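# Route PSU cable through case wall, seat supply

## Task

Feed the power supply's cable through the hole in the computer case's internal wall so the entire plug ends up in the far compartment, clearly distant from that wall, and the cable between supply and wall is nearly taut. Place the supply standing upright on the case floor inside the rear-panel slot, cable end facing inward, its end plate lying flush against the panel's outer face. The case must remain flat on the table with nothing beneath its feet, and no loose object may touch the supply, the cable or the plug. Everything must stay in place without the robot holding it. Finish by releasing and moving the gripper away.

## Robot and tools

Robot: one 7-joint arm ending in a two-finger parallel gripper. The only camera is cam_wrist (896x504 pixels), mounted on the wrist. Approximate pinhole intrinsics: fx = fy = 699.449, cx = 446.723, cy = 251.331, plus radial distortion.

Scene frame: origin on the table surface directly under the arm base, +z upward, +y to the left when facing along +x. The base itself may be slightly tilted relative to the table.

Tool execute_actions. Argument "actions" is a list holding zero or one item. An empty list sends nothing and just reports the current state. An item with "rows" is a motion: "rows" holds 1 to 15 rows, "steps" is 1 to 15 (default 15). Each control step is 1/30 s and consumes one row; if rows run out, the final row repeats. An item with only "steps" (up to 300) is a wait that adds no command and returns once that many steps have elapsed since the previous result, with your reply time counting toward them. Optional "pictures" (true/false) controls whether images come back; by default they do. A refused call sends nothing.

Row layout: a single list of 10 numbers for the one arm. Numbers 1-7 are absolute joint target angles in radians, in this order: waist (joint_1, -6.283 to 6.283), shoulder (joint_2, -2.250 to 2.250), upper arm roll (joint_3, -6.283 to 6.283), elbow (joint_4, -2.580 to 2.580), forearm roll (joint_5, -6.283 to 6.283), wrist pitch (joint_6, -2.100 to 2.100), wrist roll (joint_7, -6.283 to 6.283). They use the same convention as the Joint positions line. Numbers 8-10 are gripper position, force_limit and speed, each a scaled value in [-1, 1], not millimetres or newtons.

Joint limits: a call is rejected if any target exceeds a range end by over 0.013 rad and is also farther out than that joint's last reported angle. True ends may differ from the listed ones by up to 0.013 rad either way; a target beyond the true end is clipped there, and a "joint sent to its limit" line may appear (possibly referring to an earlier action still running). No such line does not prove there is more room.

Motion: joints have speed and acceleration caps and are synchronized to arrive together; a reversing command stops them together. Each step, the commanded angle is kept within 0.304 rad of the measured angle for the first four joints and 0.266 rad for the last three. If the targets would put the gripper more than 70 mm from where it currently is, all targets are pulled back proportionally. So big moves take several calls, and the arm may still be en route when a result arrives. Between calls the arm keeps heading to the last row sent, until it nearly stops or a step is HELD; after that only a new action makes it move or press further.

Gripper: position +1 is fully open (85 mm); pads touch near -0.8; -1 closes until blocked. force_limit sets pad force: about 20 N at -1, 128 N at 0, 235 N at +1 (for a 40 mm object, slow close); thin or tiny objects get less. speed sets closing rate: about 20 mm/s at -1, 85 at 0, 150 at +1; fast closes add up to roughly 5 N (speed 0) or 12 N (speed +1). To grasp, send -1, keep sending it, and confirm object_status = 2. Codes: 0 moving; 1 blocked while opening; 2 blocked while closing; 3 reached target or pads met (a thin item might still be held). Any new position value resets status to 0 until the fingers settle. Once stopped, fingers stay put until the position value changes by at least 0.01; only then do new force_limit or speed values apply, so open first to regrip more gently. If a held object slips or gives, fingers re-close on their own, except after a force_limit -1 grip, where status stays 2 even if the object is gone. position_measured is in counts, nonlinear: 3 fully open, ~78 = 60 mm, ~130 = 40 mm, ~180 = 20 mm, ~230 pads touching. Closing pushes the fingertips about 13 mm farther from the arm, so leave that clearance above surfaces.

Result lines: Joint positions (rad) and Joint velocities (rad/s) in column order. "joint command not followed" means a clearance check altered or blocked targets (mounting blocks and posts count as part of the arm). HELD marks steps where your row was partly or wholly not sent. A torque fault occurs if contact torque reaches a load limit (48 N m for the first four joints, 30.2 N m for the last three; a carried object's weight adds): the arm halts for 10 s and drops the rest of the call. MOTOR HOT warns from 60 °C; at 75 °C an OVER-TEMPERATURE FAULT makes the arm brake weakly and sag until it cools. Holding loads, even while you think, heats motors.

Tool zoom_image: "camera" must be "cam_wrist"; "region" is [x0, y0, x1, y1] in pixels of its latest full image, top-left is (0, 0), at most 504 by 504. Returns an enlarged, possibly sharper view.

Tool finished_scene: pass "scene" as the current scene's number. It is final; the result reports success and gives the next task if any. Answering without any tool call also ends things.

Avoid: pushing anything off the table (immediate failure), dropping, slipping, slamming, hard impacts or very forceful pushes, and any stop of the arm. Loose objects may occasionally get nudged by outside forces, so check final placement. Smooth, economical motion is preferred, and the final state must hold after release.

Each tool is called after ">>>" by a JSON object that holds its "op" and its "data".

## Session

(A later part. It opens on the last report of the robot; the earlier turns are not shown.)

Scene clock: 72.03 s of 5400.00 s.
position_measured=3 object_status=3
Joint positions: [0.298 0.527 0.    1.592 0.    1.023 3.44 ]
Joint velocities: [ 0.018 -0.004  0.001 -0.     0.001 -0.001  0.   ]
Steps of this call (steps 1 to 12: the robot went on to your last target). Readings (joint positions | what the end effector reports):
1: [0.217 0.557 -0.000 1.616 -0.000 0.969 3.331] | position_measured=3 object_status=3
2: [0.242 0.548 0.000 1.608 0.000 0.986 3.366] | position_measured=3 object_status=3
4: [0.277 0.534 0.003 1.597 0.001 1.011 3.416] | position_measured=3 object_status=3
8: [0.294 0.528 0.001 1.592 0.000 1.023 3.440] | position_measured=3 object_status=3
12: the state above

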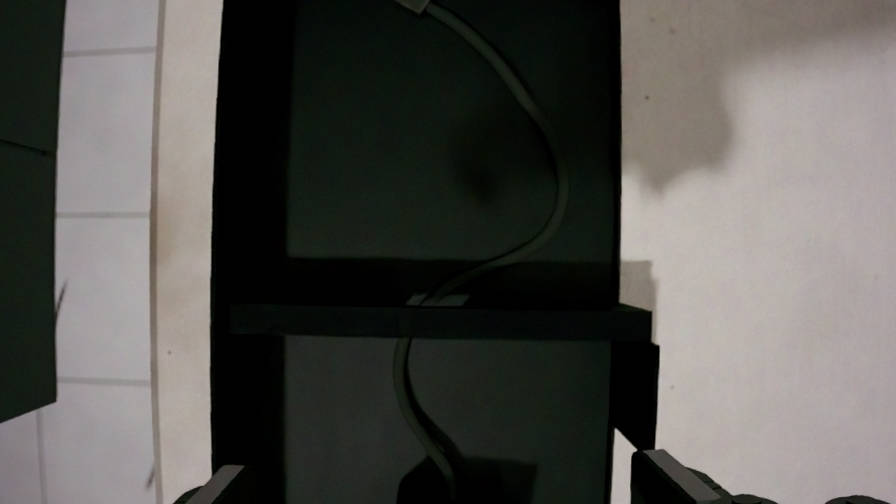

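>>> {"op": "execute_actions", "data": {"actions": [{"rows":[[-0.036,0.735,0,1.77,0,0.652,3.081,1,-0.4,0]]}], "pictures": false}}

>>> {"op": "execute_actions", "data": {"actions": [{"steps":8}]}}

>>> {"op": "execute_actions", "data": {"actions": [{"rows":[[-0.036,0.887,0,1.782,0,0.488,3.081,1,-0.4,0]],"steps":13}], "pictures": false}}

>>> {"op": "execute_actions", "data": {"actions": [{"rows":[[-0.036,0.887,0,1.782,0,0.488,3.081,-1,-0.4,0]]}], "pictures": false}}

>>> {"op": "execute_actions", "data": {"actions": [{"rows":[[-0.036,0.882,0,1.782,0,0.493,3.081,-1,-0.4,0],[-0.036,0.879,0,1.782,0,0.496,3.081,-1,-0.4,0],[-0.028,0.879,0,1.782,0,0.496,3.089,-1,-0.4,0],[-0.02,0.879,0,1.782,0,0.496,3.097,-1,-0.4,0],[-0.012,0.879,0,1.782,0,0.496,3.105,-1,-0.4,0],[-0.004,0.879,0,1.782,0,0.496,3.113,-1,-0.4,0],[0.004,0.88,0,1.781,0,0.496,3.121,-1,-0.4,0],[0.012,0.88,0,1.781,0,0.496,3.129,-1,-0.4,0],[0.02,0.88,0,1.78,0,0.497,3.137,-1,-0.4,0],[0.028,0.881,0,1.779,0,0.497,3.145,-1,-0.4,0],[0.036,0.881,0,1.779,0,0.497,3.153,-1,-0.4,0],[0.044,0.881,0,1.778,0,0.498,3.161,-1,-0.4,0],[0.05,0.881,0,1.777,0,0.499,3.167,-1,-0.4,0]]}]}}

Scene clock: 78.23 s of 5400.00 s.
position_measured=3 object_status=3
Joint positions: [-0.006  0.718 -0.002  1.755 -0.001  0.686  3.113]
Joint velocities: [-0.452  0.288 -0.034  0.279 -0.012 -0.637 -0.613]
Steps of this call (steps 1 to 30: the robot went on to your last target; steps 31 to 90: nothing new was sent; then 2.70 s passed at rest; steps 91 to 105: all 15 steps of this action). Readings (joint positions | what the end effector reports):
91: [0.299 0.528 0.000 1.592 0.000 1.022 3.440] | position_measured=3 object_status=3
92: [0.293 0.531 0.002 1.595 0.001 1.019 3.436] | position_measured=3 object_status=3
94: [0.264 0.550 0.003 1.609 0.001 0.996 3.414] | position_measured=3 object_status=3
98: [0.164 0.612 0.001 1.662 0.000 0.904 3.322] | position_measured=3 object_status=3
105: the state above

Scene clock: 78.50 s of 5400.00 s.
position_measured=3 object_status=3
Joint positions: [-0.034  0.734 -0.     1.77  -0.     0.652  3.081]
Joint velocities: [-0.019  0.009  0.001  0.001 -0.     0.001 -0.001]
Steps of this call (steps 1 to 8: the robot went on to your last target). Readings (joint positions | what the end effector reports):
1: [-0.019 0.726 -0.003 1.763 -0.001 0.668 3.096] | position_measured=3 object_status=3
2: [-0.026 0.730 -0.003 1.768 -0.001 0.658 3.086] | position_measured=3 object_status=3
4: [-0.029 0.732 -0.002 1.770 -0.000 0.653 3.081] | position_measured=3 object_status=3
8: the state above

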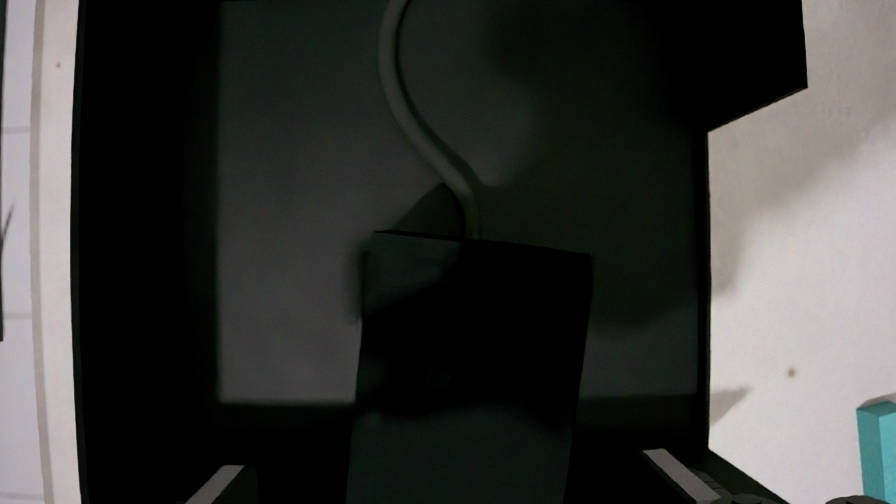

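Scene clock: 78.93 s of 5400.00 s.
position_measured=3 object_status=3
Joint positions: [-0.036  0.883 -0.     1.782 -0.     0.488  3.081]
Joint velocities: [-0.001  0.03   0.002 -0.007  0.    -0.008  0.001]
Steps of this call (steps 1 to 13: all 13 steps of this action). Readings (joint positions | what the end effector reports):
1: [-0.034 0.735 -0.000 1.770 -0.000 0.651 3.081] | position_measured=3 object_status=3
2: [-0.035 0.741 -0.000 1.770 -0.000 0.647 3.081] | position_measured=3 object_status=3
4: [-0.035 0.769 0.000 1.771 -0.000 0.619 3.081] | position_measured=3 object_status=3
8: [-0.036 0.859 -0.000 1.780 -0.000 0.520 3.081] | position_measured=3 object_status=3
13: the state above

Scene clock: 79.43 s of 5400.00 s.
position_measured=66 object_status=0
Joint positions: [-0.036  0.886  0.     1.784  0.     0.49   3.081]
Joint velocities: [-0.    -0.001  0.001  0.    -0.001 -0.001 -0.   ]
Steps of this call (steps 1 to 15: all 15 steps of this action). Readings (joint positions | what the end effector reports):
1: [-0.036 0.884 -0.000 1.782 0.000 0.488 3.081] | position_measured=3 object_status=0
2: [-0.036 0.885 -0.000 1.782 0.000 0.488 3.081] | position_measured=4 object_status=0
4: [-0.036 0.886 0.000 1.782 0.000 0.488 3.081] | position_measured=14 object_status=0
8: [-0.036 0.887 0.000 1.783 0.000 0.489 3.081] | position_measured=43 object_status=0
15: the state above

Scene clock: 79.93 s of 5400.00 s.
position_measured=66 object_status=2
Joint positions: [0.046 0.882 0.001 1.779 0.    0.5   3.166]
Joint velocities: [ 0.021 -0.001  0.046 -0.005  0.018  0.003  0.044]
Steps of this call (steps 1 to 15: all 15 steps of this action). Readings (joint positions | what the end effector reports):
1: [-0.036 0.885 0.000 1.784 0.000 0.491 3.081] | position_measured=66 object_status=0
2: [-0.036 0.882 -0.000 1.784 0.000 0.493 3.081] | position_measured=66 object_status=2
4: [-0.030 0.882 -0.002 1.783 -0.001 0.496 3.085] | position_measured=66 object_status=2
8: [-0.001 0.882 -0.001 1.783 -0.001 0.497 3.116] | position_measured=66 object_status=2
15: the state above

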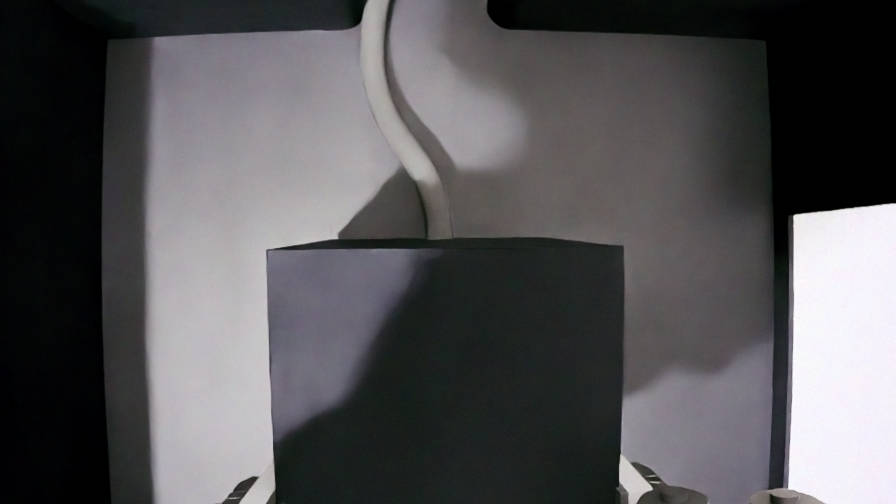

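>>> {"op": "execute_actions", "data": {"actions": [{"rows":[[0.058,0.881,0,1.778,0,0.498,3.175,-1,-0.4,0],[0.066,0.881,0,1.777,0,0.499,3.183,-1,-0.4,0],[0.074,0.882,0,1.776,0,0.499,3.191,-1,-0.4,0],[0.082,0.883,0,1.775,0,0.499,3.199,-1,-0.4,0],[0.09,0.884,0,1.773,0,0.5,3.207,-1,-0.4,0],[0.098,0.885,0,1.772,0,0.5,3.215,-1,-0.4,0],[0.106,0.886,0,1.77,0,0.501,3.223,-1,-0.4,0],[0.114,0.887,0,1.768,0,0.502,3.231,-1,-0.4,0],[0.122,0.888,0,1.766,0,0.503,3.239,-1,-0.4,0],[0.13,0.889,0,1.764,0,0.504,3.247,-1,-0.4,0],[0.136,0.89,0,1.762,0,0.505,3.253,-1,-0.4,0],[0.141,0.891,0,1.761,0,0.505,3.258,-1,-0.4,0]]}], "pictures": false}}

>>> {"op": "execute_actions", "data": {"actions": [{"rows":[[0.143,0.893,0,1.76,0,0.504,3.26,-1,-0.4,0],[0.145,0.895,0,1.76,0,0.502,3.262,-1,-0.4,0],[0.147,0.897,0,1.759,0,0.501,3.264,-1,-0.4,0],[0.149,0.899,0,1.759,0,0.499,3.266,-1,-0.4,0],[0.151,0.901,0,1.758,0,0.498,3.268,-1,-0.4,0]],"steps":12}]}}

Scene clock: 85.63 s of 5400.00 s.
position_measured=66 object_status=2
Joint positions: [ 0.137  0.89  -0.001  1.764 -0.001  0.508  3.259]
Joint velocities: [ 0.016  0.    -0.016 -0.001 -0.004  0.005  0.007]
Steps of this call (steps 1 to 15: the robot went on to your last target; steps 16 to 90: nothing new was sent; then 2.20 s passed at rest; steps 91 to 105: all 15 steps of this action). Readings (joint positions | what the end effector reports):
91: [0.051 0.882 -0.001 1.779 -0.000 0.501 3.168] | position_measured=66 object_status=2
92: [0.056 0.882 -0.002 1.780 -0.001 0.500 3.172] | position_measured=66 object_status=2
94: [0.070 0.883 -0.002 1.778 -0.001 0.500 3.186] | position_measured=66 object_status=2
98: [0.101 0.886 -0.002 1.773 -0.001 0.503 3.218] | position_measured=66 object_status=2
105: the state above

Scene clock: 86.03 s of 5400.00 s.
position_measured=66 object_status=2
Joint positions: [ 0.148  0.896 -0.005  1.762 -0.001  0.503  3.27 ]
Joint velocities: [ 0.001 -0.    -0.001 -0.     0.     0.001 -0.001]
Steps of this call (steps 1 to 12: all 12 steps of this action). Readings (joint positions | what the end effector reports):
1: [0.138 0.891 -0.002 1.764 -0.001 0.508 3.259] | position_measured=66 object_status=2
2: [0.140 0.893 -0.003 1.763 -0.001 0.507 3.261] | position_measured=66 object_status=2
4: [0.144 0.895 -0.004 1.762 -0.002 0.505 3.265] | position_measured=66 object_status=2
8: [0.147 0.896 -0.004 1.762 -0.001 0.503 3.270] | position_measured=66 object_status=2
12: the state above

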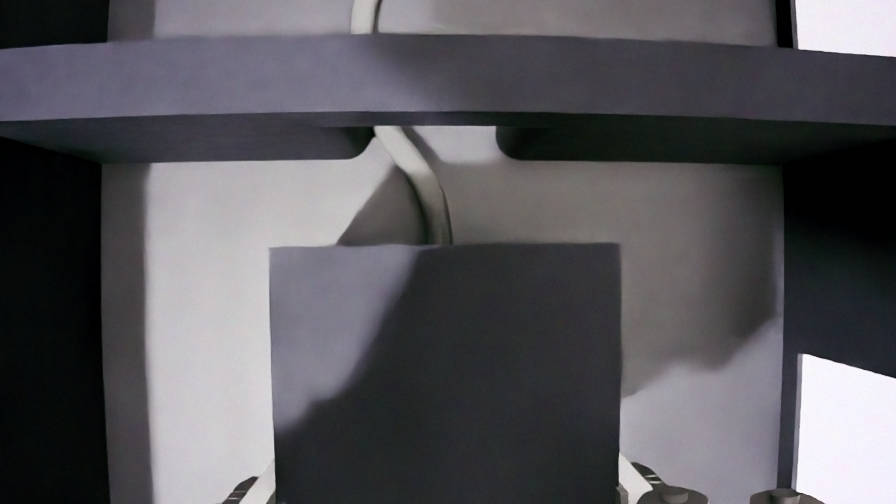

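>>> {"op": "execute_actions", "data": {"actions": [{"rows":[[0.146,0.896,0,1.762,0,0.502,3.265,1,-0.7,-0.3]],"steps":13}], "pictures": false}}

>>> {"op": "execute_actions", "data": {"actions": [{"rows":[[0.146,0.72,0,1.745,0,0.69,3.265,1,-0.7,0]],"steps":10}]}}

>>> {"op": "execute_actions", "data": {"actions": [{"rows":[[-0.081,0.799,0,1.609,0,0.734,1.465,-0.1,-0.7,0]]}], "pictures": false}}

>>> {"op": "execute_actions", "data": {"actions": [{"steps":38}]}}

Scene clock: 90.43 s of 5400.00 s.
position_measured=8 object_status=0
Joint positions: [ 0.146  0.896  0.     1.762 -0.     0.502  3.265]
Joint velocities: [ 0.001  0.001  0.    -0.    -0.     0.001 -0.   ]
Steps of this call (steps 1 to 15: the robot went on to your last target; steps 16 to 90: nothing new was sent; then 0.97 s passed at rest; steps 91 to 103: all 13 steps of this action). Readings (joint positions | what the end effector reports):
91: [0.147 0.895 -0.005 1.762 -0.001 0.503 3.269] | position_measured=66 object_status=0
92: [0.144 0.893 -0.003 1.764 -0.001 0.504 3.267] | position_measured=66 object_status=0
94: [0.145 0.894 -0.001 1.763 -0.000 0.502 3.265] | position_measured=58 object_status=0
98: [0.146 0.896 0.000 1.762 0.000 0.502 3.265] | position_measured=36 object_status=0
103: the state above

Scene clock: 90.77 s of 5400.00 s.
position_measured=3 object_status=0
Joint positions: [0.146 0.734 0.    1.745 0.    0.677 3.265]
Joint velocities: [ 0.001 -0.267  0.001 -0.032 -0.001  0.352 -0.001]
Steps of this call (steps 1 to 10: all 10 steps of this action). Readings (joint positions | what the end effector reports):
1: [0.146 0.895 -0.000 1.762 0.000 0.503 3.265] | position_measured=6 object_status=0
2: [0.146 0.890 -0.000 1.762 -0.000 0.508 3.265] | position_measured=4 object_status=0
4: [0.146 0.862 -0.000 1.760 -0.000 0.535 3.265] | position_measured=3 object_status=0
8: [0.146 0.762 0.000 1.749 0.000 0.642 3.265] | position_measured=3 object_status=0
10: the state above

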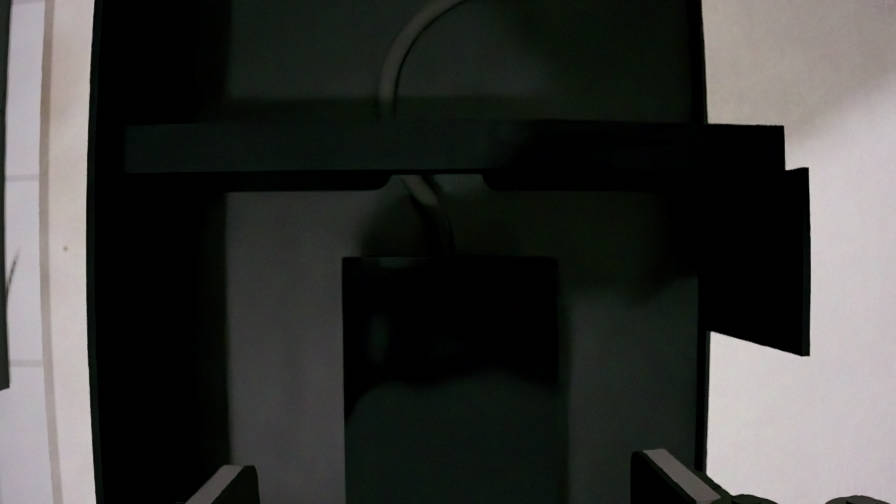

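Scene clock: 91.27 s of 5400.00 s.
position_measured=95 object_status=0
Joint positions: [-0.056  0.789 -0.001  1.622 -0.     0.73   2.807]
Joint velocities: [-0.152  0.058  0.003 -0.085  0.     0.022 -1.215]
Steps of this call (steps 1 to 15: all 15 steps of this action). Readings (joint positions | what the end effector reports):
1: [0.145 0.727 0.000 1.744 0.000 0.686 3.264] | position_measured=3 object_status=0
2: [0.139 0.726 0.002 1.740 0.001 0.692 3.259] | position_measured=4 object_status=0
4: [0.110 0.732 0.003 1.725 0.001 0.703 3.228] | position_measured=14 object_status=0
8: [0.018 0.763 -0.000 1.668 -0.000 0.718 3.091] | position_measured=43 object_status=0
15: the state above

Scene clock: 92.53 s of 5400.00 s.
position_measured=141 object_status=3
Joint positions: [-0.081  0.799 -0.     1.609 -0.     0.734  1.465]
Joint velocities: [ 0.     0.001  0.001  0.    -0.001 -0.001  0.   ]
Steps of this call (steps 1 to 38: the robot went on to your last target). Readings (joint positions | what the end effector reports):
1: [-0.061 0.791 -0.001 1.620 -0.000 0.731 2.766] | position_measured=103 object_status=0
2: [-0.064 0.793 -0.000 1.618 -0.000 0.732 2.726] | position_measured=110 object_status=0
4: [-0.070 0.795 -0.000 1.615 -0.000 0.733 2.644] | position_measured=126 object_status=0
8: [-0.076 0.797 -0.000 1.611 -0.000 0.733 2.482] | position_measured=140 object_status=0
38: the state above

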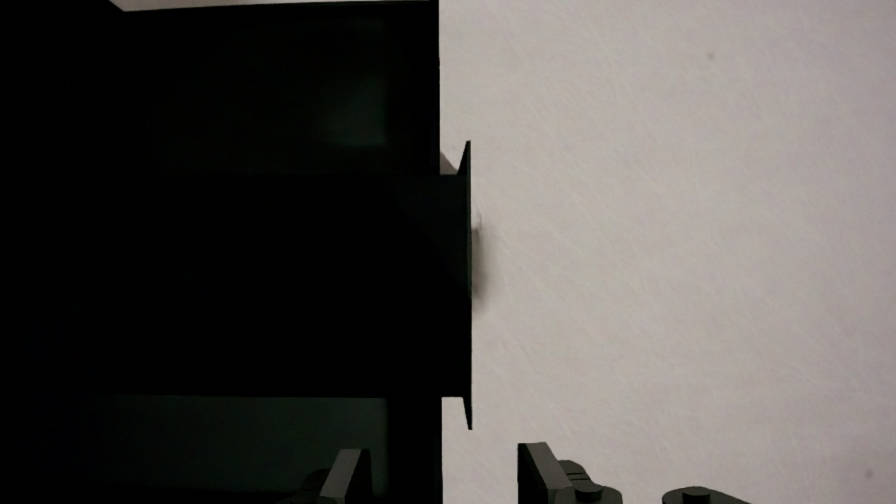

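>>> {"op": "execute_actions", "data": {"actions": [{"rows":[[-0.077,0.82,0,1.617,0,0.705,1.469,-0.1,-0.7,0],[-0.077,0.83,0,1.619,0,0.693,1.469,-0.1,-0.7,0],[-0.077,0.84,0,1.621,0,0.681,1.469,-0.1,-0.7,0],[-0.077,0.85,0,1.623,0,0.669,1.469,-0.1,-0.7,0],[-0.077,0.858,0,1.624,0,0.66,1.469,-0.1,-0.7,0],[-0.077,0.866,0,1.625,0,0.651,1.469,-0.1,-0.7,0],[-0.077,0.874,0,1.626,0,0.642,1.469,-0.1,-0.7,0],[-0.077,0.882,0,1.626,0,0.634,1.469,-0.1,-0.7,0],[-0.077,0.89,0,1.627,0,0.625,1.469,-0.1,-0.7,0],[-0.077,0.897,0,1.627,0,0.618,1.469,-0.1,-0.7,0],[-0.077,0.904,0,1.627,0,0.611,1.469,-0.1,-0.7,0]]}]}}

>>> {"op": "execute_actions", "data": {"actions": [{"rows":[[-0.077,0.904,0,1.627,0,0.611,1.469,-1,-0.7,-0.4]]}], "pictures": false}}

>>> {"op": "execute_actions", "data": {"actions": [{"steps":8}]}}

Scene clock: 99.20 s of 5400.00 s.
position_measured=141 object_status=3
Joint positions: [-0.077  0.902 -0.     1.627 -0.     0.611  1.469]
Joint velocities: [ 0.     0.012  0.001 -0.008  0.    -0.006 -0.   ]
Steps of this call (steps 1 to 30: the robot went on to your last target; steps 31 to 90: nothing new was sent; then 3.17 s passed at rest; steps 91 to 105: all 15 steps of this action). Readings (joint positions | what the end effector reports):
91: [-0.081 0.800 -0.000 1.609 -0.000 0.733 1.465] | position_measured=141 object_status=3
92: [-0.080 0.805 -0.000 1.610 -0.000 0.727 1.466] | position_measured=141 object_status=3
94: [-0.077 0.829 0.000 1.617 0.000 0.698 1.468] | position_measured=141 object_status=3
98: [-0.077 0.868 0.000 1.625 0.000 0.649 1.469] | position_measured=141 object_status=3
105: the state above

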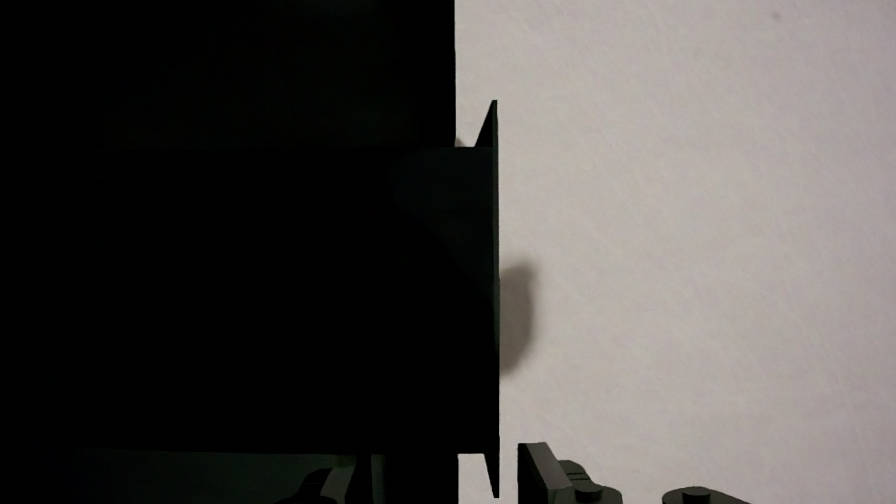

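Scene clock: 99.70 s of 5400.00 s.
position_measured=205 object_status=0
Joint positions: [-0.078  0.903 -0.002  1.627 -0.001  0.611  1.469]
Joint velocities: [-0.001  0.001  0.     0.001  0.001 -0.     0.   ]
Steps of this call (steps 1 to 15: all 15 steps of this action). Readings (joint positions | what the end effector reports):
1: [-0.077 0.902 -0.000 1.627 -0.000 0.611 1.469] | position_measured=141 object_status=0
2: [-0.077 0.903 -0.000 1.627 0.000 0.611 1.469] | position_measured=142 object_status=0
4: [-0.077 0.903 0.000 1.627 0.000 0.611 1.469] | position_measured=149 object_status=0
8: [-0.077 0.904 -0.000 1.627 -0.000 0.611 1.469] | position_measured=169 object_status=0
15: the state above

Scene clock: 99.97 s of 5400.00 s.
position_measured=222 object_status=0
Joint positions: [-0.078  0.903 -0.001  1.627 -0.002  0.611  1.468]
Joint velocities: [ 0.  0.  0. -0.  0.  0. -0.]
Steps of this call (steps 1 to 8: the robot went on to your last target). Readings (joint positions | what the end effector reports):
1: [-0.078 0.903 -0.002 1.627 -0.001 0.611 1.469] | position_measured=211 object_status=0
2: [-0.078 0.903 -0.001 1.627 -0.001 0.611 1.469] | position_measured=216 object_status=0
4: [-0.078 0.903 -0.001 1.627 -0.002 0.611 1.468] | position_measured=222 object_status=0
8: the state above

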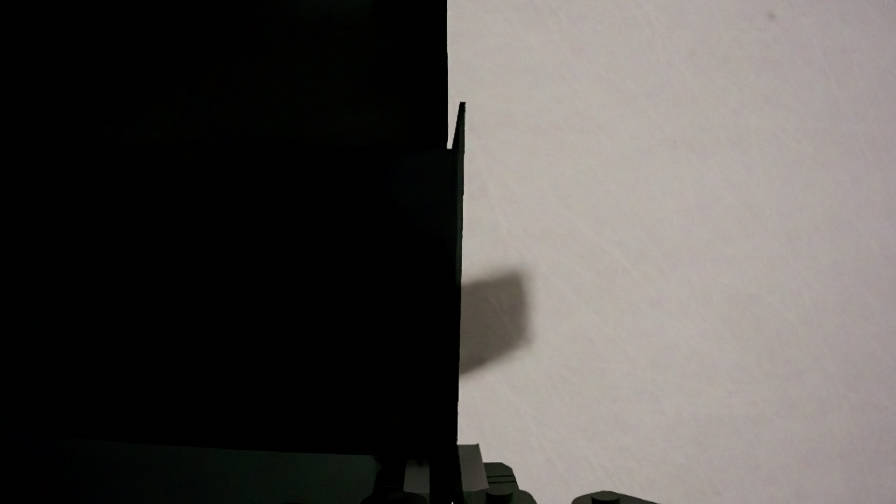

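>>> {"op": "execute_actions", "data": {"actions": [], "pictures": false}}

>>> {"op": "execute_actions", "data": {"actions": [{"rows":[[-0.077,0.904,0,1.627,0,0.611,1.469,-0.3,-0.7,0]],"steps":10}], "pictures": false}}

>>> {"op": "execute_actions", "data": {"actions": [{"rows":[[-0.079,0.799,0,1.609,0,0.734,1.467,-0.3,-0.7,0]],"steps":15}], "pictures": false}}

>>> {"op": "execute_actions", "data": {"actions": [{"rows":[[-0.102,0.663,0,1.945,0,0.534,1.444,-0.3,-0.7,0]],"steps":15}], "pictures": false}}

>>> {"op": "execute_actions", "data": {"actions": [{"steps":20}]}}

Scene clock: 110.37 s of 5400.00 s.
position_measured=222 object_status=2
Joint positions: [-0.078  0.903 -0.001  1.627 -0.002  0.611  1.468]
Joint velocities: [ 0. -0. -0.  0. -0. -0.  0.]
Steps of this call (steps 1 to 15: the robot went on to your last target; steps 16 to 90: nothing new was sent; then 7.40 s passed at rest). Readings (joint positions | what the end effector reports):
1: [-0.078 0.903 -0.001 1.627 -0.002 0.611 1.468] | position_measured=222 object_status=2
2: [-0.078 0.903 -0.001 1.627 -0.002 0.611 1.468] | position_measured=222 object_status=2
4: [-0.078 0.903 -0.001 1.627 -0.002 0.611 1.468] | position_measured=222 object_status=2
8: [-0.078 0.903 -0.001 1.627 -0.002 0.611 1.468] | position_measured=222 object_status=2
90: the state above
The arm was judged still, so your last target was given up. Only a new action makes it travel on or press farther. Fingers that are still opening or closing keep moving.

Scene clock: 110.70 s of 5400.00 s.
position_measured=172 object_status=0
Joint positions: [-0.077  0.904  0.     1.627  0.     0.611  1.469]
Joint velocities: [ 0.     0.    -0.    -0.    -0.001 -0.001 -0.001]
Steps of this call (steps 1 to 10: all 10 steps of this action). Readings (joint positions | what the end effector reports):
1: [-0.078 0.903 -0.001 1.627 -0.002 0.611 1.468] | position_measured=222 object_status=0
2: [-0.078 0.903 -0.001 1.627 -0.002 0.611 1.468] | position_measured=221 object_status=0
4: [-0.078 0.904 -0.001 1.627 -0.000 0.611 1.469] | position_measured=211 object_status=0
8: [-0.077 0.904 0.000 1.627 0.000 0.611 1.469] | position_measured=182 object_status=0
10: the state above

Scene clock: 111.20 s of 5400.00 s.
position_measured=167 object_status=3
Joint positions: [-0.079  0.8   -0.     1.609 -0.     0.734  1.467]
Joint velocities: [-0.    -0.009 -0.001  0.    -0.001  0.    -0.   ]
Steps of this call (steps 1 to 15: all 15 steps of this action). Readings (joint positions | what the end effector reports):
1: [-0.077 0.903 0.000 1.627 0.000 0.612 1.469] | position_measured=169 object_status=0
2: [-0.077 0.898 -0.000 1.627 0.000 0.617 1.469] | position_measured=168 object_status=0
4: [-0.078 0.870 -0.000 1.623 0.000 0.647 1.468] | position_measured=167 object_status=0
8: [-0.079 0.806 0.000 1.609 -0.000 0.726 1.467] | position_measured=167 object_status=0
15: the state above

Scene clock: 111.70 s of 5400.00 s.
position_measured=167 object_status=3
Joint positions: [-0.101  0.669 -0.     1.939 -0.     0.538  1.444]
Joint velocities: [-0.01  -0.059  0.001  0.192  0.001 -0.107 -0.011]
Steps of this call (steps 1 to 15: all 15 steps of this action). Readings (joint positions | what the end effector reports):
1: [-0.079 0.799 0.000 1.610 0.000 0.734 1.467] | position_measured=167 object_status=3
2: [-0.080 0.796 0.000 1.614 0.000 0.730 1.467] | position_measured=167 object_status=3
4: [-0.082 0.783 0.000 1.640 0.000 0.713 1.465] | position_measured=167 object_status=3
8: [-0.091 0.730 0.000 1.759 0.000 0.638 1.456] | position_measured=167 object_status=3
15: the state above

Scene clock: 112.37 s of 5400.00 s.
position_measured=167 object_status=3
Joint positions: [-0.102  0.663 -0.     1.945  0.     0.534  1.444]
Joint velocities: [-0.  0.  0. -0.  0. -0. -0.]
Steps of this call (steps 1 to 15: the robot went on to your last target; steps 16 to 20: nothing new was sent). Readings (joint positions | what the end effector reports):
1: [-0.101 0.668 -0.000 1.943 -0.000 0.536 1.444] | position_measured=167 object_status=3
2: [-0.101 0.667 -0.000 1.944 -0.000 0.535 1.444] | position_measured=167 object_status=3
4: [-0.102 0.665 -0.000 1.945 0.000 0.534 1.444] | position_measured=167 object_status=3
8: [-0.102 0.664 -0.000 1.945 -0.000 0.534 1.444] | position_measured=167 object_status=3
20: the state above
The arm was judged still, so your last target was given up. Only a new action makes it travel on or press farther. Fingers that are still opening or closing keep moving.

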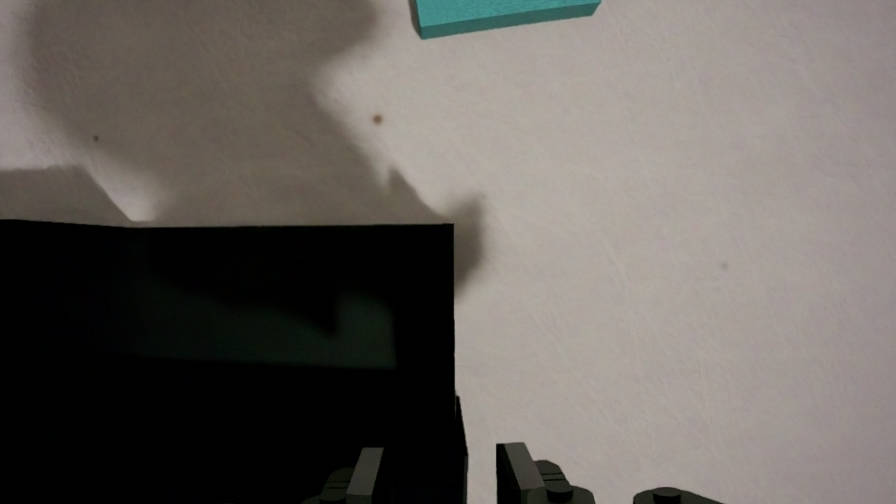

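>>> {"op": "execute_actions", "data": {"actions": [{"rows":[[-0.106,0.735,0,1.954,0,0.453,1.442,-0.3,-0.7,0]],"steps":12}], "pictures": false}}

>>> {"op": "execute_actions", "data": {"actions": [{"rows":[[-0.106,0.742,0,1.955,0,0.445,1.442,-0.3,-0.7,0],[-0.106,0.749,0,1.956,0,0.437,1.442,-0.3,-0.7,0],[-0.106,0.756,0,1.956,0,0.43,1.442,-0.3,-0.7,0],[-0.106,0.763,0,1.957,0,0.422,1.442,-0.3,-0.7,0],[-0.106,0.77,0,1.958,0,0.414,1.442,-0.3,-0.7,0]],"steps":15}]}}

Scene clock: 117.03 s of 5400.00 s.
position_measured=167 object_status=3
Joint positions: [-0.106  0.733 -0.     1.954  0.     0.453  1.442]
Joint velocities: [-0.001  0.014 -0.     0.001  0.     0.    -0.   ]
Steps of this call (steps 1 to 90: nothing new was sent; then 1.27 s passed at rest; steps 91 to 102: all 12 steps of this action). Readings (joint positions | what the end effector reports):
91: [-0.102 0.664 0.000 1.945 0.000 0.533 1.444] | position_measured=167 object_status=3
92: [-0.102 0.670 0.000 1.945 0.000 0.528 1.444] | position_measured=167 object_status=3
94: [-0.104 0.698 0.000 1.948 0.000 0.500 1.443] | position_measured=167 object_status=3
98: [-0.106 0.731 -0.000 1.954 -0.000 0.454 1.442] | position_measured=167 object_status=3
102: the state above

Scene clock: 117.53 s of 5400.00 s.
position_measured=167 object_status=3
Joint positions: [-0.106  0.77  -0.     1.958  0.     0.414  1.442]
Joint velocities: [-0.     0.003 -0.001 -0.     0.     0.001 -0.   ]
Steps of this call (steps 1 to 15: all 15 steps of this action). Readings (joint positions | what the end effector reports):
1: [-0.106 0.735 0.000 1.954 -0.000 0.452 1.442] | position_measured=167 object_status=3
2: [-0.106 0.740 0.000 1.954 -0.000 0.448 1.442] | position_measured=167 object_status=3
4: [-0.106 0.754 0.000 1.956 0.000 0.434 1.442] | position_measured=167 object_status=3
8: [-0.106 0.768 -0.000 1.958 -0.000 0.415 1.442] | position_measured=167 object_status=3
15: the state above

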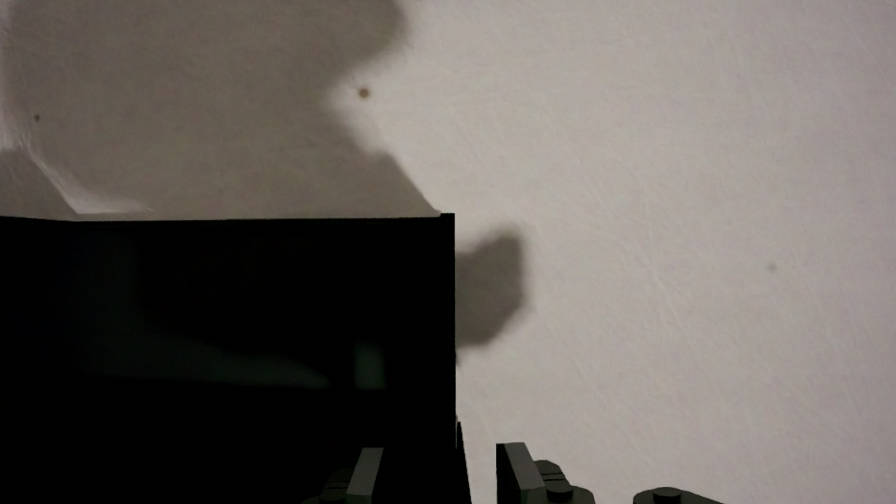

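>>> {"op": "execute_actions", "data": {"actions": [{"rows":[[-0.112,0.795,0,1.96,0,0.387,1.436,-0.3,-0.7,0]],"steps":12}]}}

>>> {"op": "execute_actions", "data": {"actions": [{"rows":[[-0.112,0.795,0,1.96,0,0.387,1.436,-1,-0.7,-0.4]],"steps":15}], "pictures": false}}

>>> {"op": "execute_actions", "data": {"actions": [{"steps":15}]}}

>>> {"op": "execute_actions", "data": {"actions": [{"rows":[[-0.112,0.795,0,1.96,0,0.387,1.436,-0.3,-0.7,0]],"steps":10}], "pictures": false}}

>>> {"op": "execute_actions", "data": {"actions": [{"rows":[[-0.112,0.663,0,1.945,0,0.534,1.436,-0.3,-0.7,0]],"steps":12}], "pictures": false}}

>>> {"op": "execute_actions", "data": {"actions": [{"rows":[[-0.085,0.72,0,1.58,0,0.84,1.467,-0.3,-0.7,0]],"steps":15}], "pictures": false}}

>>> {"op": "execute_actions", "data": {"actions": [{"steps":12}]}}

>>> {"op": "zoom_image", "data": {"camera": "cam_wrist", "region": [340,80,560,440]}}

Scene clock: 122.97 s of 5400.00 s.
position_measured=167 object_status=3
Joint positions: [-0.112  0.795 -0.     1.96  -0.     0.387  1.436]
Joint velocities: [-0.001  0.003 -0.001  0.     0.     0.001 -0.001]
Steps of this call (steps 1 to 15: the robot went on to your last target; steps 16 to 90: nothing new was sent; then 2.03 s passed at rest; steps 91 to 102: all 12 steps of this action). Readings (joint positions | what the end effector reports):
91: [-0.106 0.771 0.000 1.958 0.000 0.413 1.442] | position_measured=167 object_status=3
92: [-0.108 0.777 0.000 1.958 0.000 0.408 1.441] | position_measured=167 object_status=3
94: [-0.111 0.793 -0.000 1.960 -0.000 0.391 1.437] | position_measured=167 object_status=3
98: [-0.112 0.794 -0.000 1.960 0.000 0.387 1.436] | position_measured=167 object_status=3
102: the state above

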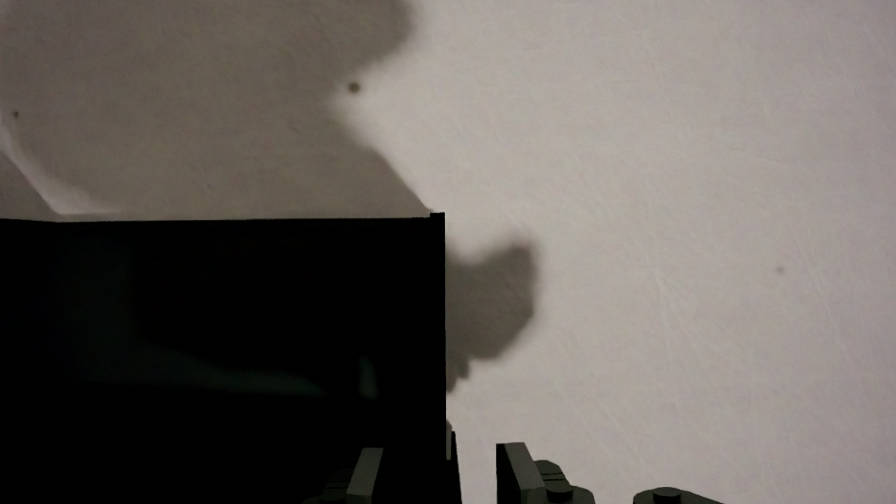

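Scene clock: 123.47 s of 5400.00 s.
position_measured=223 object_status=0
Joint positions: [-0.111  0.795  0.001  1.96   0.001  0.387  1.436]
Joint velocities: [ 0.002 -0.    -0.001 -0.     0.002 -0.    -0.001]
Steps of this call (steps 1 to 15: all 15 steps of this action). Readings (joint positions | what the end effector reports):
1: [-0.112 0.795 -0.000 1.960 -0.000 0.387 1.436] | position_measured=167 object_status=0
2: [-0.112 0.795 -0.000 1.960 -0.000 0.387 1.436] | position_measured=168 object_status=0
4: [-0.112 0.795 -0.000 1.960 -0.000 0.387 1.436] | position_measured=175 object_status=0
8: [-0.112 0.795 -0.000 1.960 0.000 0.387 1.436] | position_measured=195 object_status=0
15: the state above

Scene clock: 123.97 s of 5400.00 s.
position_measured=223 object_status=2
Joint positions: [-0.111  0.795  0.001  1.96   0.001  0.387  1.436]
Joint velocities: [ 0.    -0.     0.     0.    -0.     0.001  0.   ]
Steps of this call (steps 1 to 15: the robot went on to your last target). Readings (joint positions | what the end effector reports):
1: [-0.111 0.795 0.001 1.960 0.001 0.387 1.436] | position_measured=223 object_status=0
2: [-0.111 0.795 0.001 1.960 0.001 0.387 1.436] | position_measured=223 object_status=0
4: [-0.111 0.795 0.001 1.960 0.001 0.387 1.436] | position_measured=223 object_status=2
8: [-0.111 0.795 0.001 1.960 0.001 0.387 1.436] | position_measured=223 object_status=2
15: the state above
The arm was judged still, so your last target was given up. Only a new action makes it travel on or press farther. Fingers that are still opening or closing keep moving.

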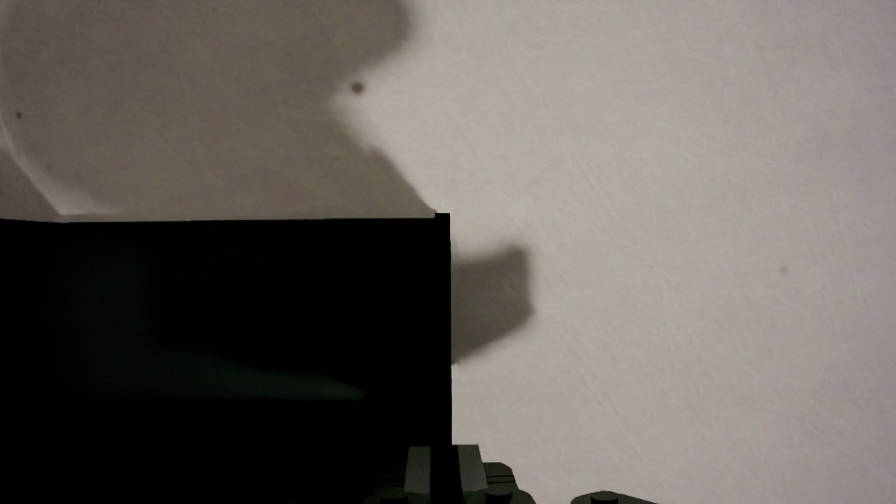

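Scene clock: 124.30 s of 5400.00 s.
position_measured=172 object_status=0
Joint positions: [-0.112  0.795 -0.     1.96  -0.     0.387  1.436]
Joint velocities: [-0.    -0.    -0.001 -0.    -0.001  0.001 -0.   ]
Steps of this call (steps 1 to 10: all 10 steps of this action). Readings (joint positions | what the end effector reports):
1: [-0.111 0.795 0.001 1.960 0.001 0.387 1.436] | position_measured=223 object_status=0
2: [-0.111 0.795 0.001 1.960 0.000 0.387 1.436] | position_measured=222 object_status=0
4: [-0.111 0.795 0.000 1.960 0.000 0.387 1.436] | position_measured=212 object_status=0
8: [-0.112 0.795 -0.000 1.960 -0.000 0.387 1.436] | position_measured=183 object_status=0
10: the state above

Scene clock: 124.70 s of 5400.00 s.
position_measured=167 object_status=3
Joint positions: [-0.112  0.667  0.     1.945  0.     0.534  1.436]
Joint velocities: [-0.    -0.031 -0.001  0.006 -0.     0.009 -0.   ]
Steps of this call (steps 1 to 12: all 12 steps of this action). Readings (joint positions | what the end effector reports):
1: [-0.112 0.794 -0.000 1.960 0.000 0.388 1.436] | position_measured=170 object_status=0
2: [-0.112 0.788 -0.000 1.960 0.000 0.393 1.436] | position_measured=168 object_status=0
4: [-0.112 0.760 -0.000 1.957 0.000 0.421 1.436] | position_measured=167 object_status=0
8: [-0.112 0.681 0.000 1.946 -0.000 0.514 1.436] | position_measured=167 object_status=0
12: the state above

Scene clock: 125.20 s of 5400.00 s.
position_measured=167 object_status=3
Joint positions: [-0.086  0.716  0.     1.592  0.     0.83   1.466]
Joint velocities: [ 0.019  0.03   0.001 -0.31  -0.     0.254  0.025]
Steps of this call (steps 1 to 15: all 15 steps of this action). Readings (joint positions | what the end effector reports):
1: [-0.112 0.666 -0.000 1.944 -0.000 0.535 1.436] | position_measured=167 object_status=3
2: [-0.111 0.667 -0.000 1.940 -0.000 0.539 1.436] | position_measured=167 object_status=3
4: [-0.109 0.672 -0.000 1.914 -0.000 0.561 1.439] | position_measured=167 object_status=3
8: [-0.099 0.693 -0.000 1.795 -0.000 0.665 1.450] | position_measured=167 object_status=3
15: the state above

Scene clock: 125.60 s of 5400.00 s.
position_measured=167 object_status=3
Joint positions: [-0.085  0.72   0.     1.58   0.     0.84   1.467]
Joint velocities: [ 0.     0.002  0.001 -0.    -0.001  0.     0.   ]
Steps of this call (steps 1 to 12: the robot went on to your last target). Readings (joint positions | what the end effector reports):
1: [-0.086 0.717 0.000 1.584 0.000 0.836 1.467] | position_measured=167 object_status=3
2: [-0.086 0.717 0.000 1.582 0.000 0.838 1.467] | position_measured=167 object_status=3
4: [-0.085 0.718 0.000 1.580 0.000 0.840 1.467] | position_measured=167 object_status=3
8: [-0.085 0.719 0.000 1.580 0.000 0.840 1.467] | position_measured=167 object_status=3
12: the state above

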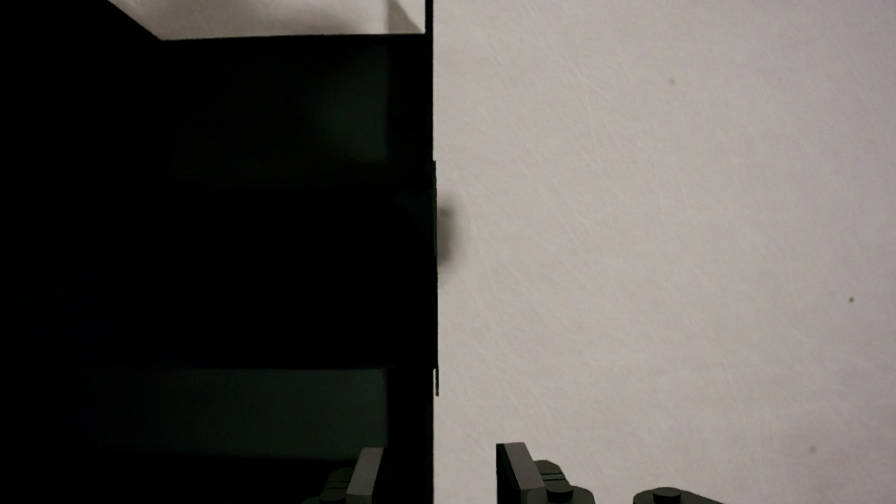

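Region (340, 80, 560, 440) of cam_wrist's 896x504 image, scaled by 1.400.

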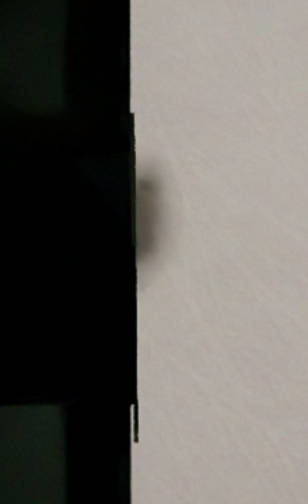

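The far ear has a gap of about 1 mm, so I'm pinching it again.

>>> {"op": "execute_actions", "data": {"actions": [{"rows":[[-0.079,0.83,0,1.615,0,0.697,1.467,-0.3,-0.7,0]],"steps":12}], "pictures": false}}

>>> {"op": "execute_actions", "data": {"actions": [{"rows":[[-0.079,0.904,0,1.627,0,0.611,1.467,-0.3,-0.7,0]],"steps":13}], "pictures": false}}

>>> {"op": "execute_actions", "data": {"actions": [{"rows":[[-0.079,0.904,0,1.627,0,0.611,1.467,-1,-0.7,-0.4]],"steps":15}], "pictures": false}}

>>> {"op": "execute_actions", "data": {"actions": [{"steps":6}], "pictures": false}}

>>> {"op": "execute_actions", "data": {"actions": [{"rows":[[-0.079,0.904,0,1.627,0,0.611,1.467,-0.3,-0.7,0]],"steps":10}], "pictures": false}}

>>> {"op": "execute_actions", "data": {"actions": [{"rows":[[-0.082,0.72,0,1.59,0,0.83,1.467,-0.3,-0.7,0]],"steps":15}]}}

>>> {"op": "execute_actions", "data": {"actions": [{"rows":[[0,0.45,0,1.4,0,1.29,1.6,0.5,-0.7,0]],"steps":15}], "pictures": false}}

>>> {"op": "execute_actions", "data": {"actions": [{"rows":[[0.38,0.55,0,1.2,0,1.39,1.93,0.5,-0.7,0]],"steps":15}], "pictures": false}}

>>> {"op": "execute_actions", "data": {"actions": [{"steps":25}]}}

Scene clock: 130.63 s of 5400.00 s.
position_measured=167 object_status=3
Joint positions: [-0.079  0.828  0.     1.615  0.     0.697  1.467]
Joint velocities: [ 0.002  0.02  -0.    -0.005 -0.    -0.007 -0.001]
Steps of this call (steps 1 to 30: the robot went on to your last target; steps 31 to 90: nothing new was sent; then 1.63 s passed at rest; steps 91 to 102: all 12 steps of this action). Readings (joint positions | what the end effector reports):
91: [-0.085 0.721 -0.000 1.580 -0.000 0.839 1.467] | position_measured=167 object_status=3
92: [-0.085 0.726 -0.000 1.581 -0.000 0.833 1.467] | position_measured=167 object_status=3
94: [-0.083 0.754 -0.000 1.588 -0.000 0.801 1.467] | position_measured=167 object_status=3
98: [-0.080 0.821 0.000 1.613 0.000 0.708 1.467] | position_measured=167 object_status=3
102: the state above

Scene clock: 131.07 s of 5400.00 s.
position_measured=167 object_status=3
Joint positions: [-0.079  0.903  0.     1.627  0.     0.611  1.467]
Joint velocities: [ 0.001  0.009  0.001 -0.    -0.001 -0.001  0.003]
Steps of this call (steps 1 to 13: all 13 steps of this action). Readings (joint positions | what the end effector reports):
1: [-0.079 0.829 0.000 1.615 -0.000 0.696 1.467] | position_measured=167 object_status=3
2: [-0.079 0.835 0.000 1.615 -0.000 0.691 1.467] | position_measured=167 object_status=3
4: [-0.079 0.863 0.000 1.619 -0.000 0.662 1.467] | position_measured=167 object_status=3
8: [-0.079 0.901 -0.000 1.628 0.000 0.613 1.467] | position_measured=167 object_status=3
13: the state above

Scene clock: 131.57 s of 5400.00 s.
position_measured=222 object_status=0
Joint positions: [-0.079  0.904 -0.     1.627 -0.002  0.611  1.466]
Joint velocities: [ 0.001 -0.    -0.     0.    -0.004  0.001 -0.001]
Steps of this call (steps 1 to 15: all 15 steps of this action). Readings (joint positions | what the end effector reports):
1: [-0.079 0.903 0.000 1.627 0.000 0.611 1.467] | position_measured=167 object_status=0
2: [-0.079 0.903 0.000 1.627 0.000 0.611 1.467] | position_measured=168 object_status=0
4: [-0.079 0.904 -0.000 1.627 0.000 0.611 1.467] | position_measured=175 object_status=0
8: [-0.079 0.904 0.000 1.627 0.000 0.611 1.467] | position_measured=195 object_status=0
15: the state above

Scene clock: 131.77 s of 5400.00 s.
position_measured=222 object_status=2
Joint positions: [-0.079  0.904 -0.     1.627 -0.002  0.611  1.466]
Joint velocities: [-0.    -0.     0.002 -0.    -0.001  0.     0.001]
Steps of this call (steps 1 to 6: the robot went on to your last target). Readings (joint positions | what the end effector reports):
1: [-0.079 0.904 -0.000 1.627 -0.002 0.611 1.466] | position_measured=222 object_status=0
2: [-0.079 0.904 -0.000 1.627 -0.002 0.611 1.466] | position_measured=222 object_status=0
4: [-0.079 0.904 -0.000 1.627 -0.002 0.611 1.466] | position_measured=222 object_status=2
6: the state above

Scene clock: 132.10 s of 5400.00 s.
position_measured=171 object_status=0
Joint positions: [-0.079  0.904  0.     1.627  0.     0.611  1.467]
Joint velocities: [ 0.     0.    -0.001 -0.    -0.001 -0.     0.001]
Steps of this call (steps 1 to 10: all 10 steps of this action). Readings (joint positions | what the end effector reports):
1: [-0.079 0.904 -0.000 1.627 -0.002 0.611 1.466] | position_measured=222 object_status=0
2: [-0.079 0.904 -0.001 1.627 -0.002 0.611 1.466] | position_measured=221 object_status=0
4: [-0.079 0.904 -0.000 1.627 -0.000 0.611 1.467] | position_measured=211 object_status=0
8: [-0.079 0.904 0.000 1.627 0.000 0.611 1.467] | position_measured=182 object_status=0
10: the state above

Scene clock: 132.60 s of 5400.00 s.
position_measured=167 object_status=3
Joint positions: [-0.082  0.723  0.     1.59  -0.     0.83   1.467]
Joint velocities: [-0.    -0.025  0.001  0.004  0.     0.003  0.   ]
Steps of this call (steps 1 to 15: all 15 steps of this action). Readings (joint positions | what the end effector reports):
1: [-0.079 0.903 0.000 1.627 0.000 0.612 1.467] | position_measured=169 object_status=0
2: [-0.079 0.898 -0.000 1.627 0.000 0.617 1.467] | position_measured=168 object_status=0
4: [-0.080 0.870 -0.000 1.622 0.000 0.647 1.467] | position_measured=167 object_status=0
8: [-0.081 0.769 -0.000 1.600 -0.000 0.768 1.467] | position_measured=167 object_status=0
15: the state above

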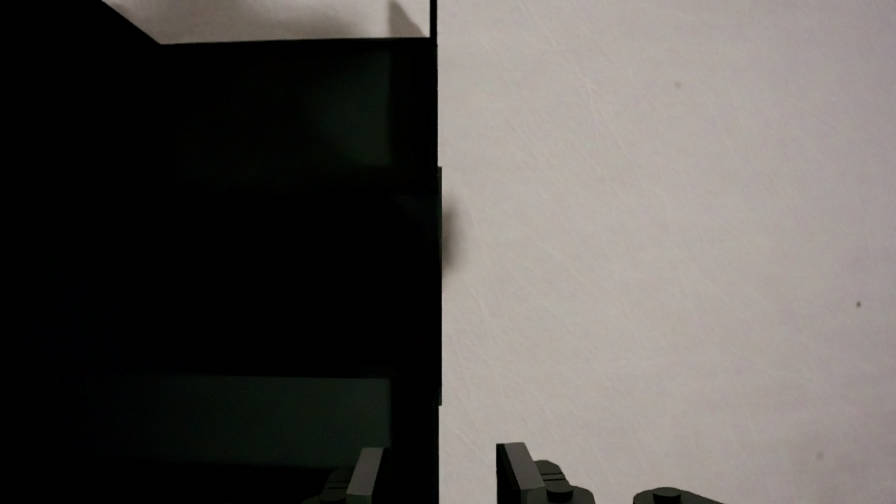

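Scene clock: 133.10 s of 5400.00 s.
position_measured=76 object_status=0
Joint positions: [-0.006  0.469  0.     1.412  0.     1.245  1.591]
Joint velocities: [ 0.097 -0.35   0.011 -0.26   0.006  0.906  0.178]
Steps of this call (steps 1 to 15: all 15 steps of this action). Readings (joint positions | what the end effector reports):
1: [-0.082 0.721 -0.000 1.590 -0.000 0.831 1.467] | position_measured=167 object_status=0
2: [-0.080 0.716 -0.001 1.587 -0.000 0.835 1.469] | position_measured=166 object_status=0
4: [-0.071 0.688 -0.001 1.570 -0.000 0.861 1.482] | position_measured=156 object_status=0
8: [-0.043 0.594 -0.000 1.503 -0.000 0.971 1.528] | position_measured=128 object_status=0
15: the state above

Scene clock: 133.60 s of 5400.00 s.
position_measured=66 object_status=3
Joint positions: [0.343 0.54  0.002 1.216 0.001 1.382 1.901]
Joint velocities: [ 0.523  0.137  0.033 -0.256  0.017  0.137  0.498]
Steps of this call (steps 1 to 15: all 15 steps of this action). Readings (joint positions | what the end effector reports):
1: [-0.002 0.460 0.000 1.404 0.000 1.270 1.597] | position_measured=71 object_status=0
2: [0.007 0.457 -0.001 1.394 -0.001 1.286 1.605] | position_measured=69 object_status=0
4: [0.040 0.461 -0.003 1.366 -0.002 1.305 1.635] | position_measured=67 object_status=0
8: [0.153 0.489 -0.001 1.305 -0.000 1.336 1.733] | position_measured=66 object_status=0
15: the state above

Scene clock: 134.43 s of 5400.00 s.
position_measured=66 object_status=3
Joint positions: [0.38 0.55 0.   1.2  0.   1.39 1.93]
Joint velocities: [ 0.     0.     0.001 -0.     0.001 -0.    -0.   ]
Steps of this call (steps 1 to 25: the robot went on to your last target). Readings (joint positions | what the end effector reports):
1: [0.358 0.544 0.002 1.209 0.002 1.385 1.915] | position_measured=66 object_status=3
2: [0.367 0.547 0.003 1.204 0.002 1.388 1.924] | position_measured=66 object_status=3
4: [0.373 0.548 0.002 1.201 0.001 1.390 1.930] | position_measured=66 object_status=3
8: [0.378 0.549 0.000 1.200 0.000 1.390 1.930] | position_measured=66 object_status=3
25: the state above

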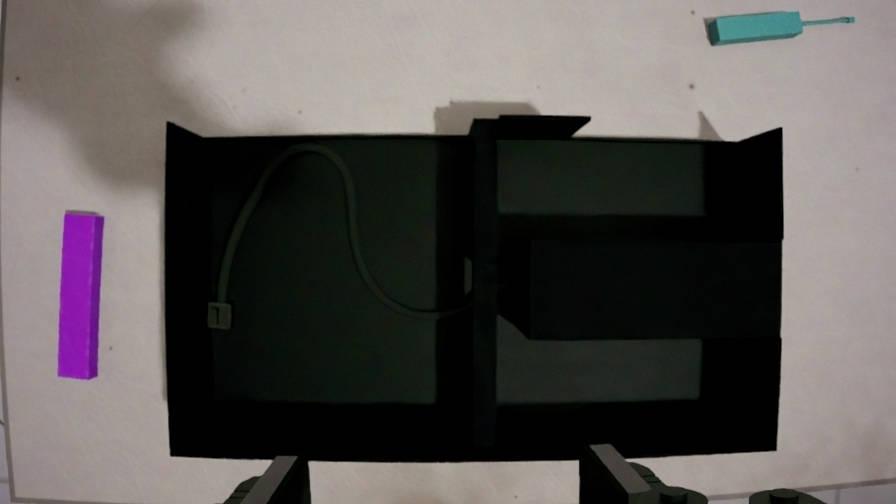

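>>> {"op": "finished_scene", "data": {"scene": 2}}

The scene is finished: the task was done.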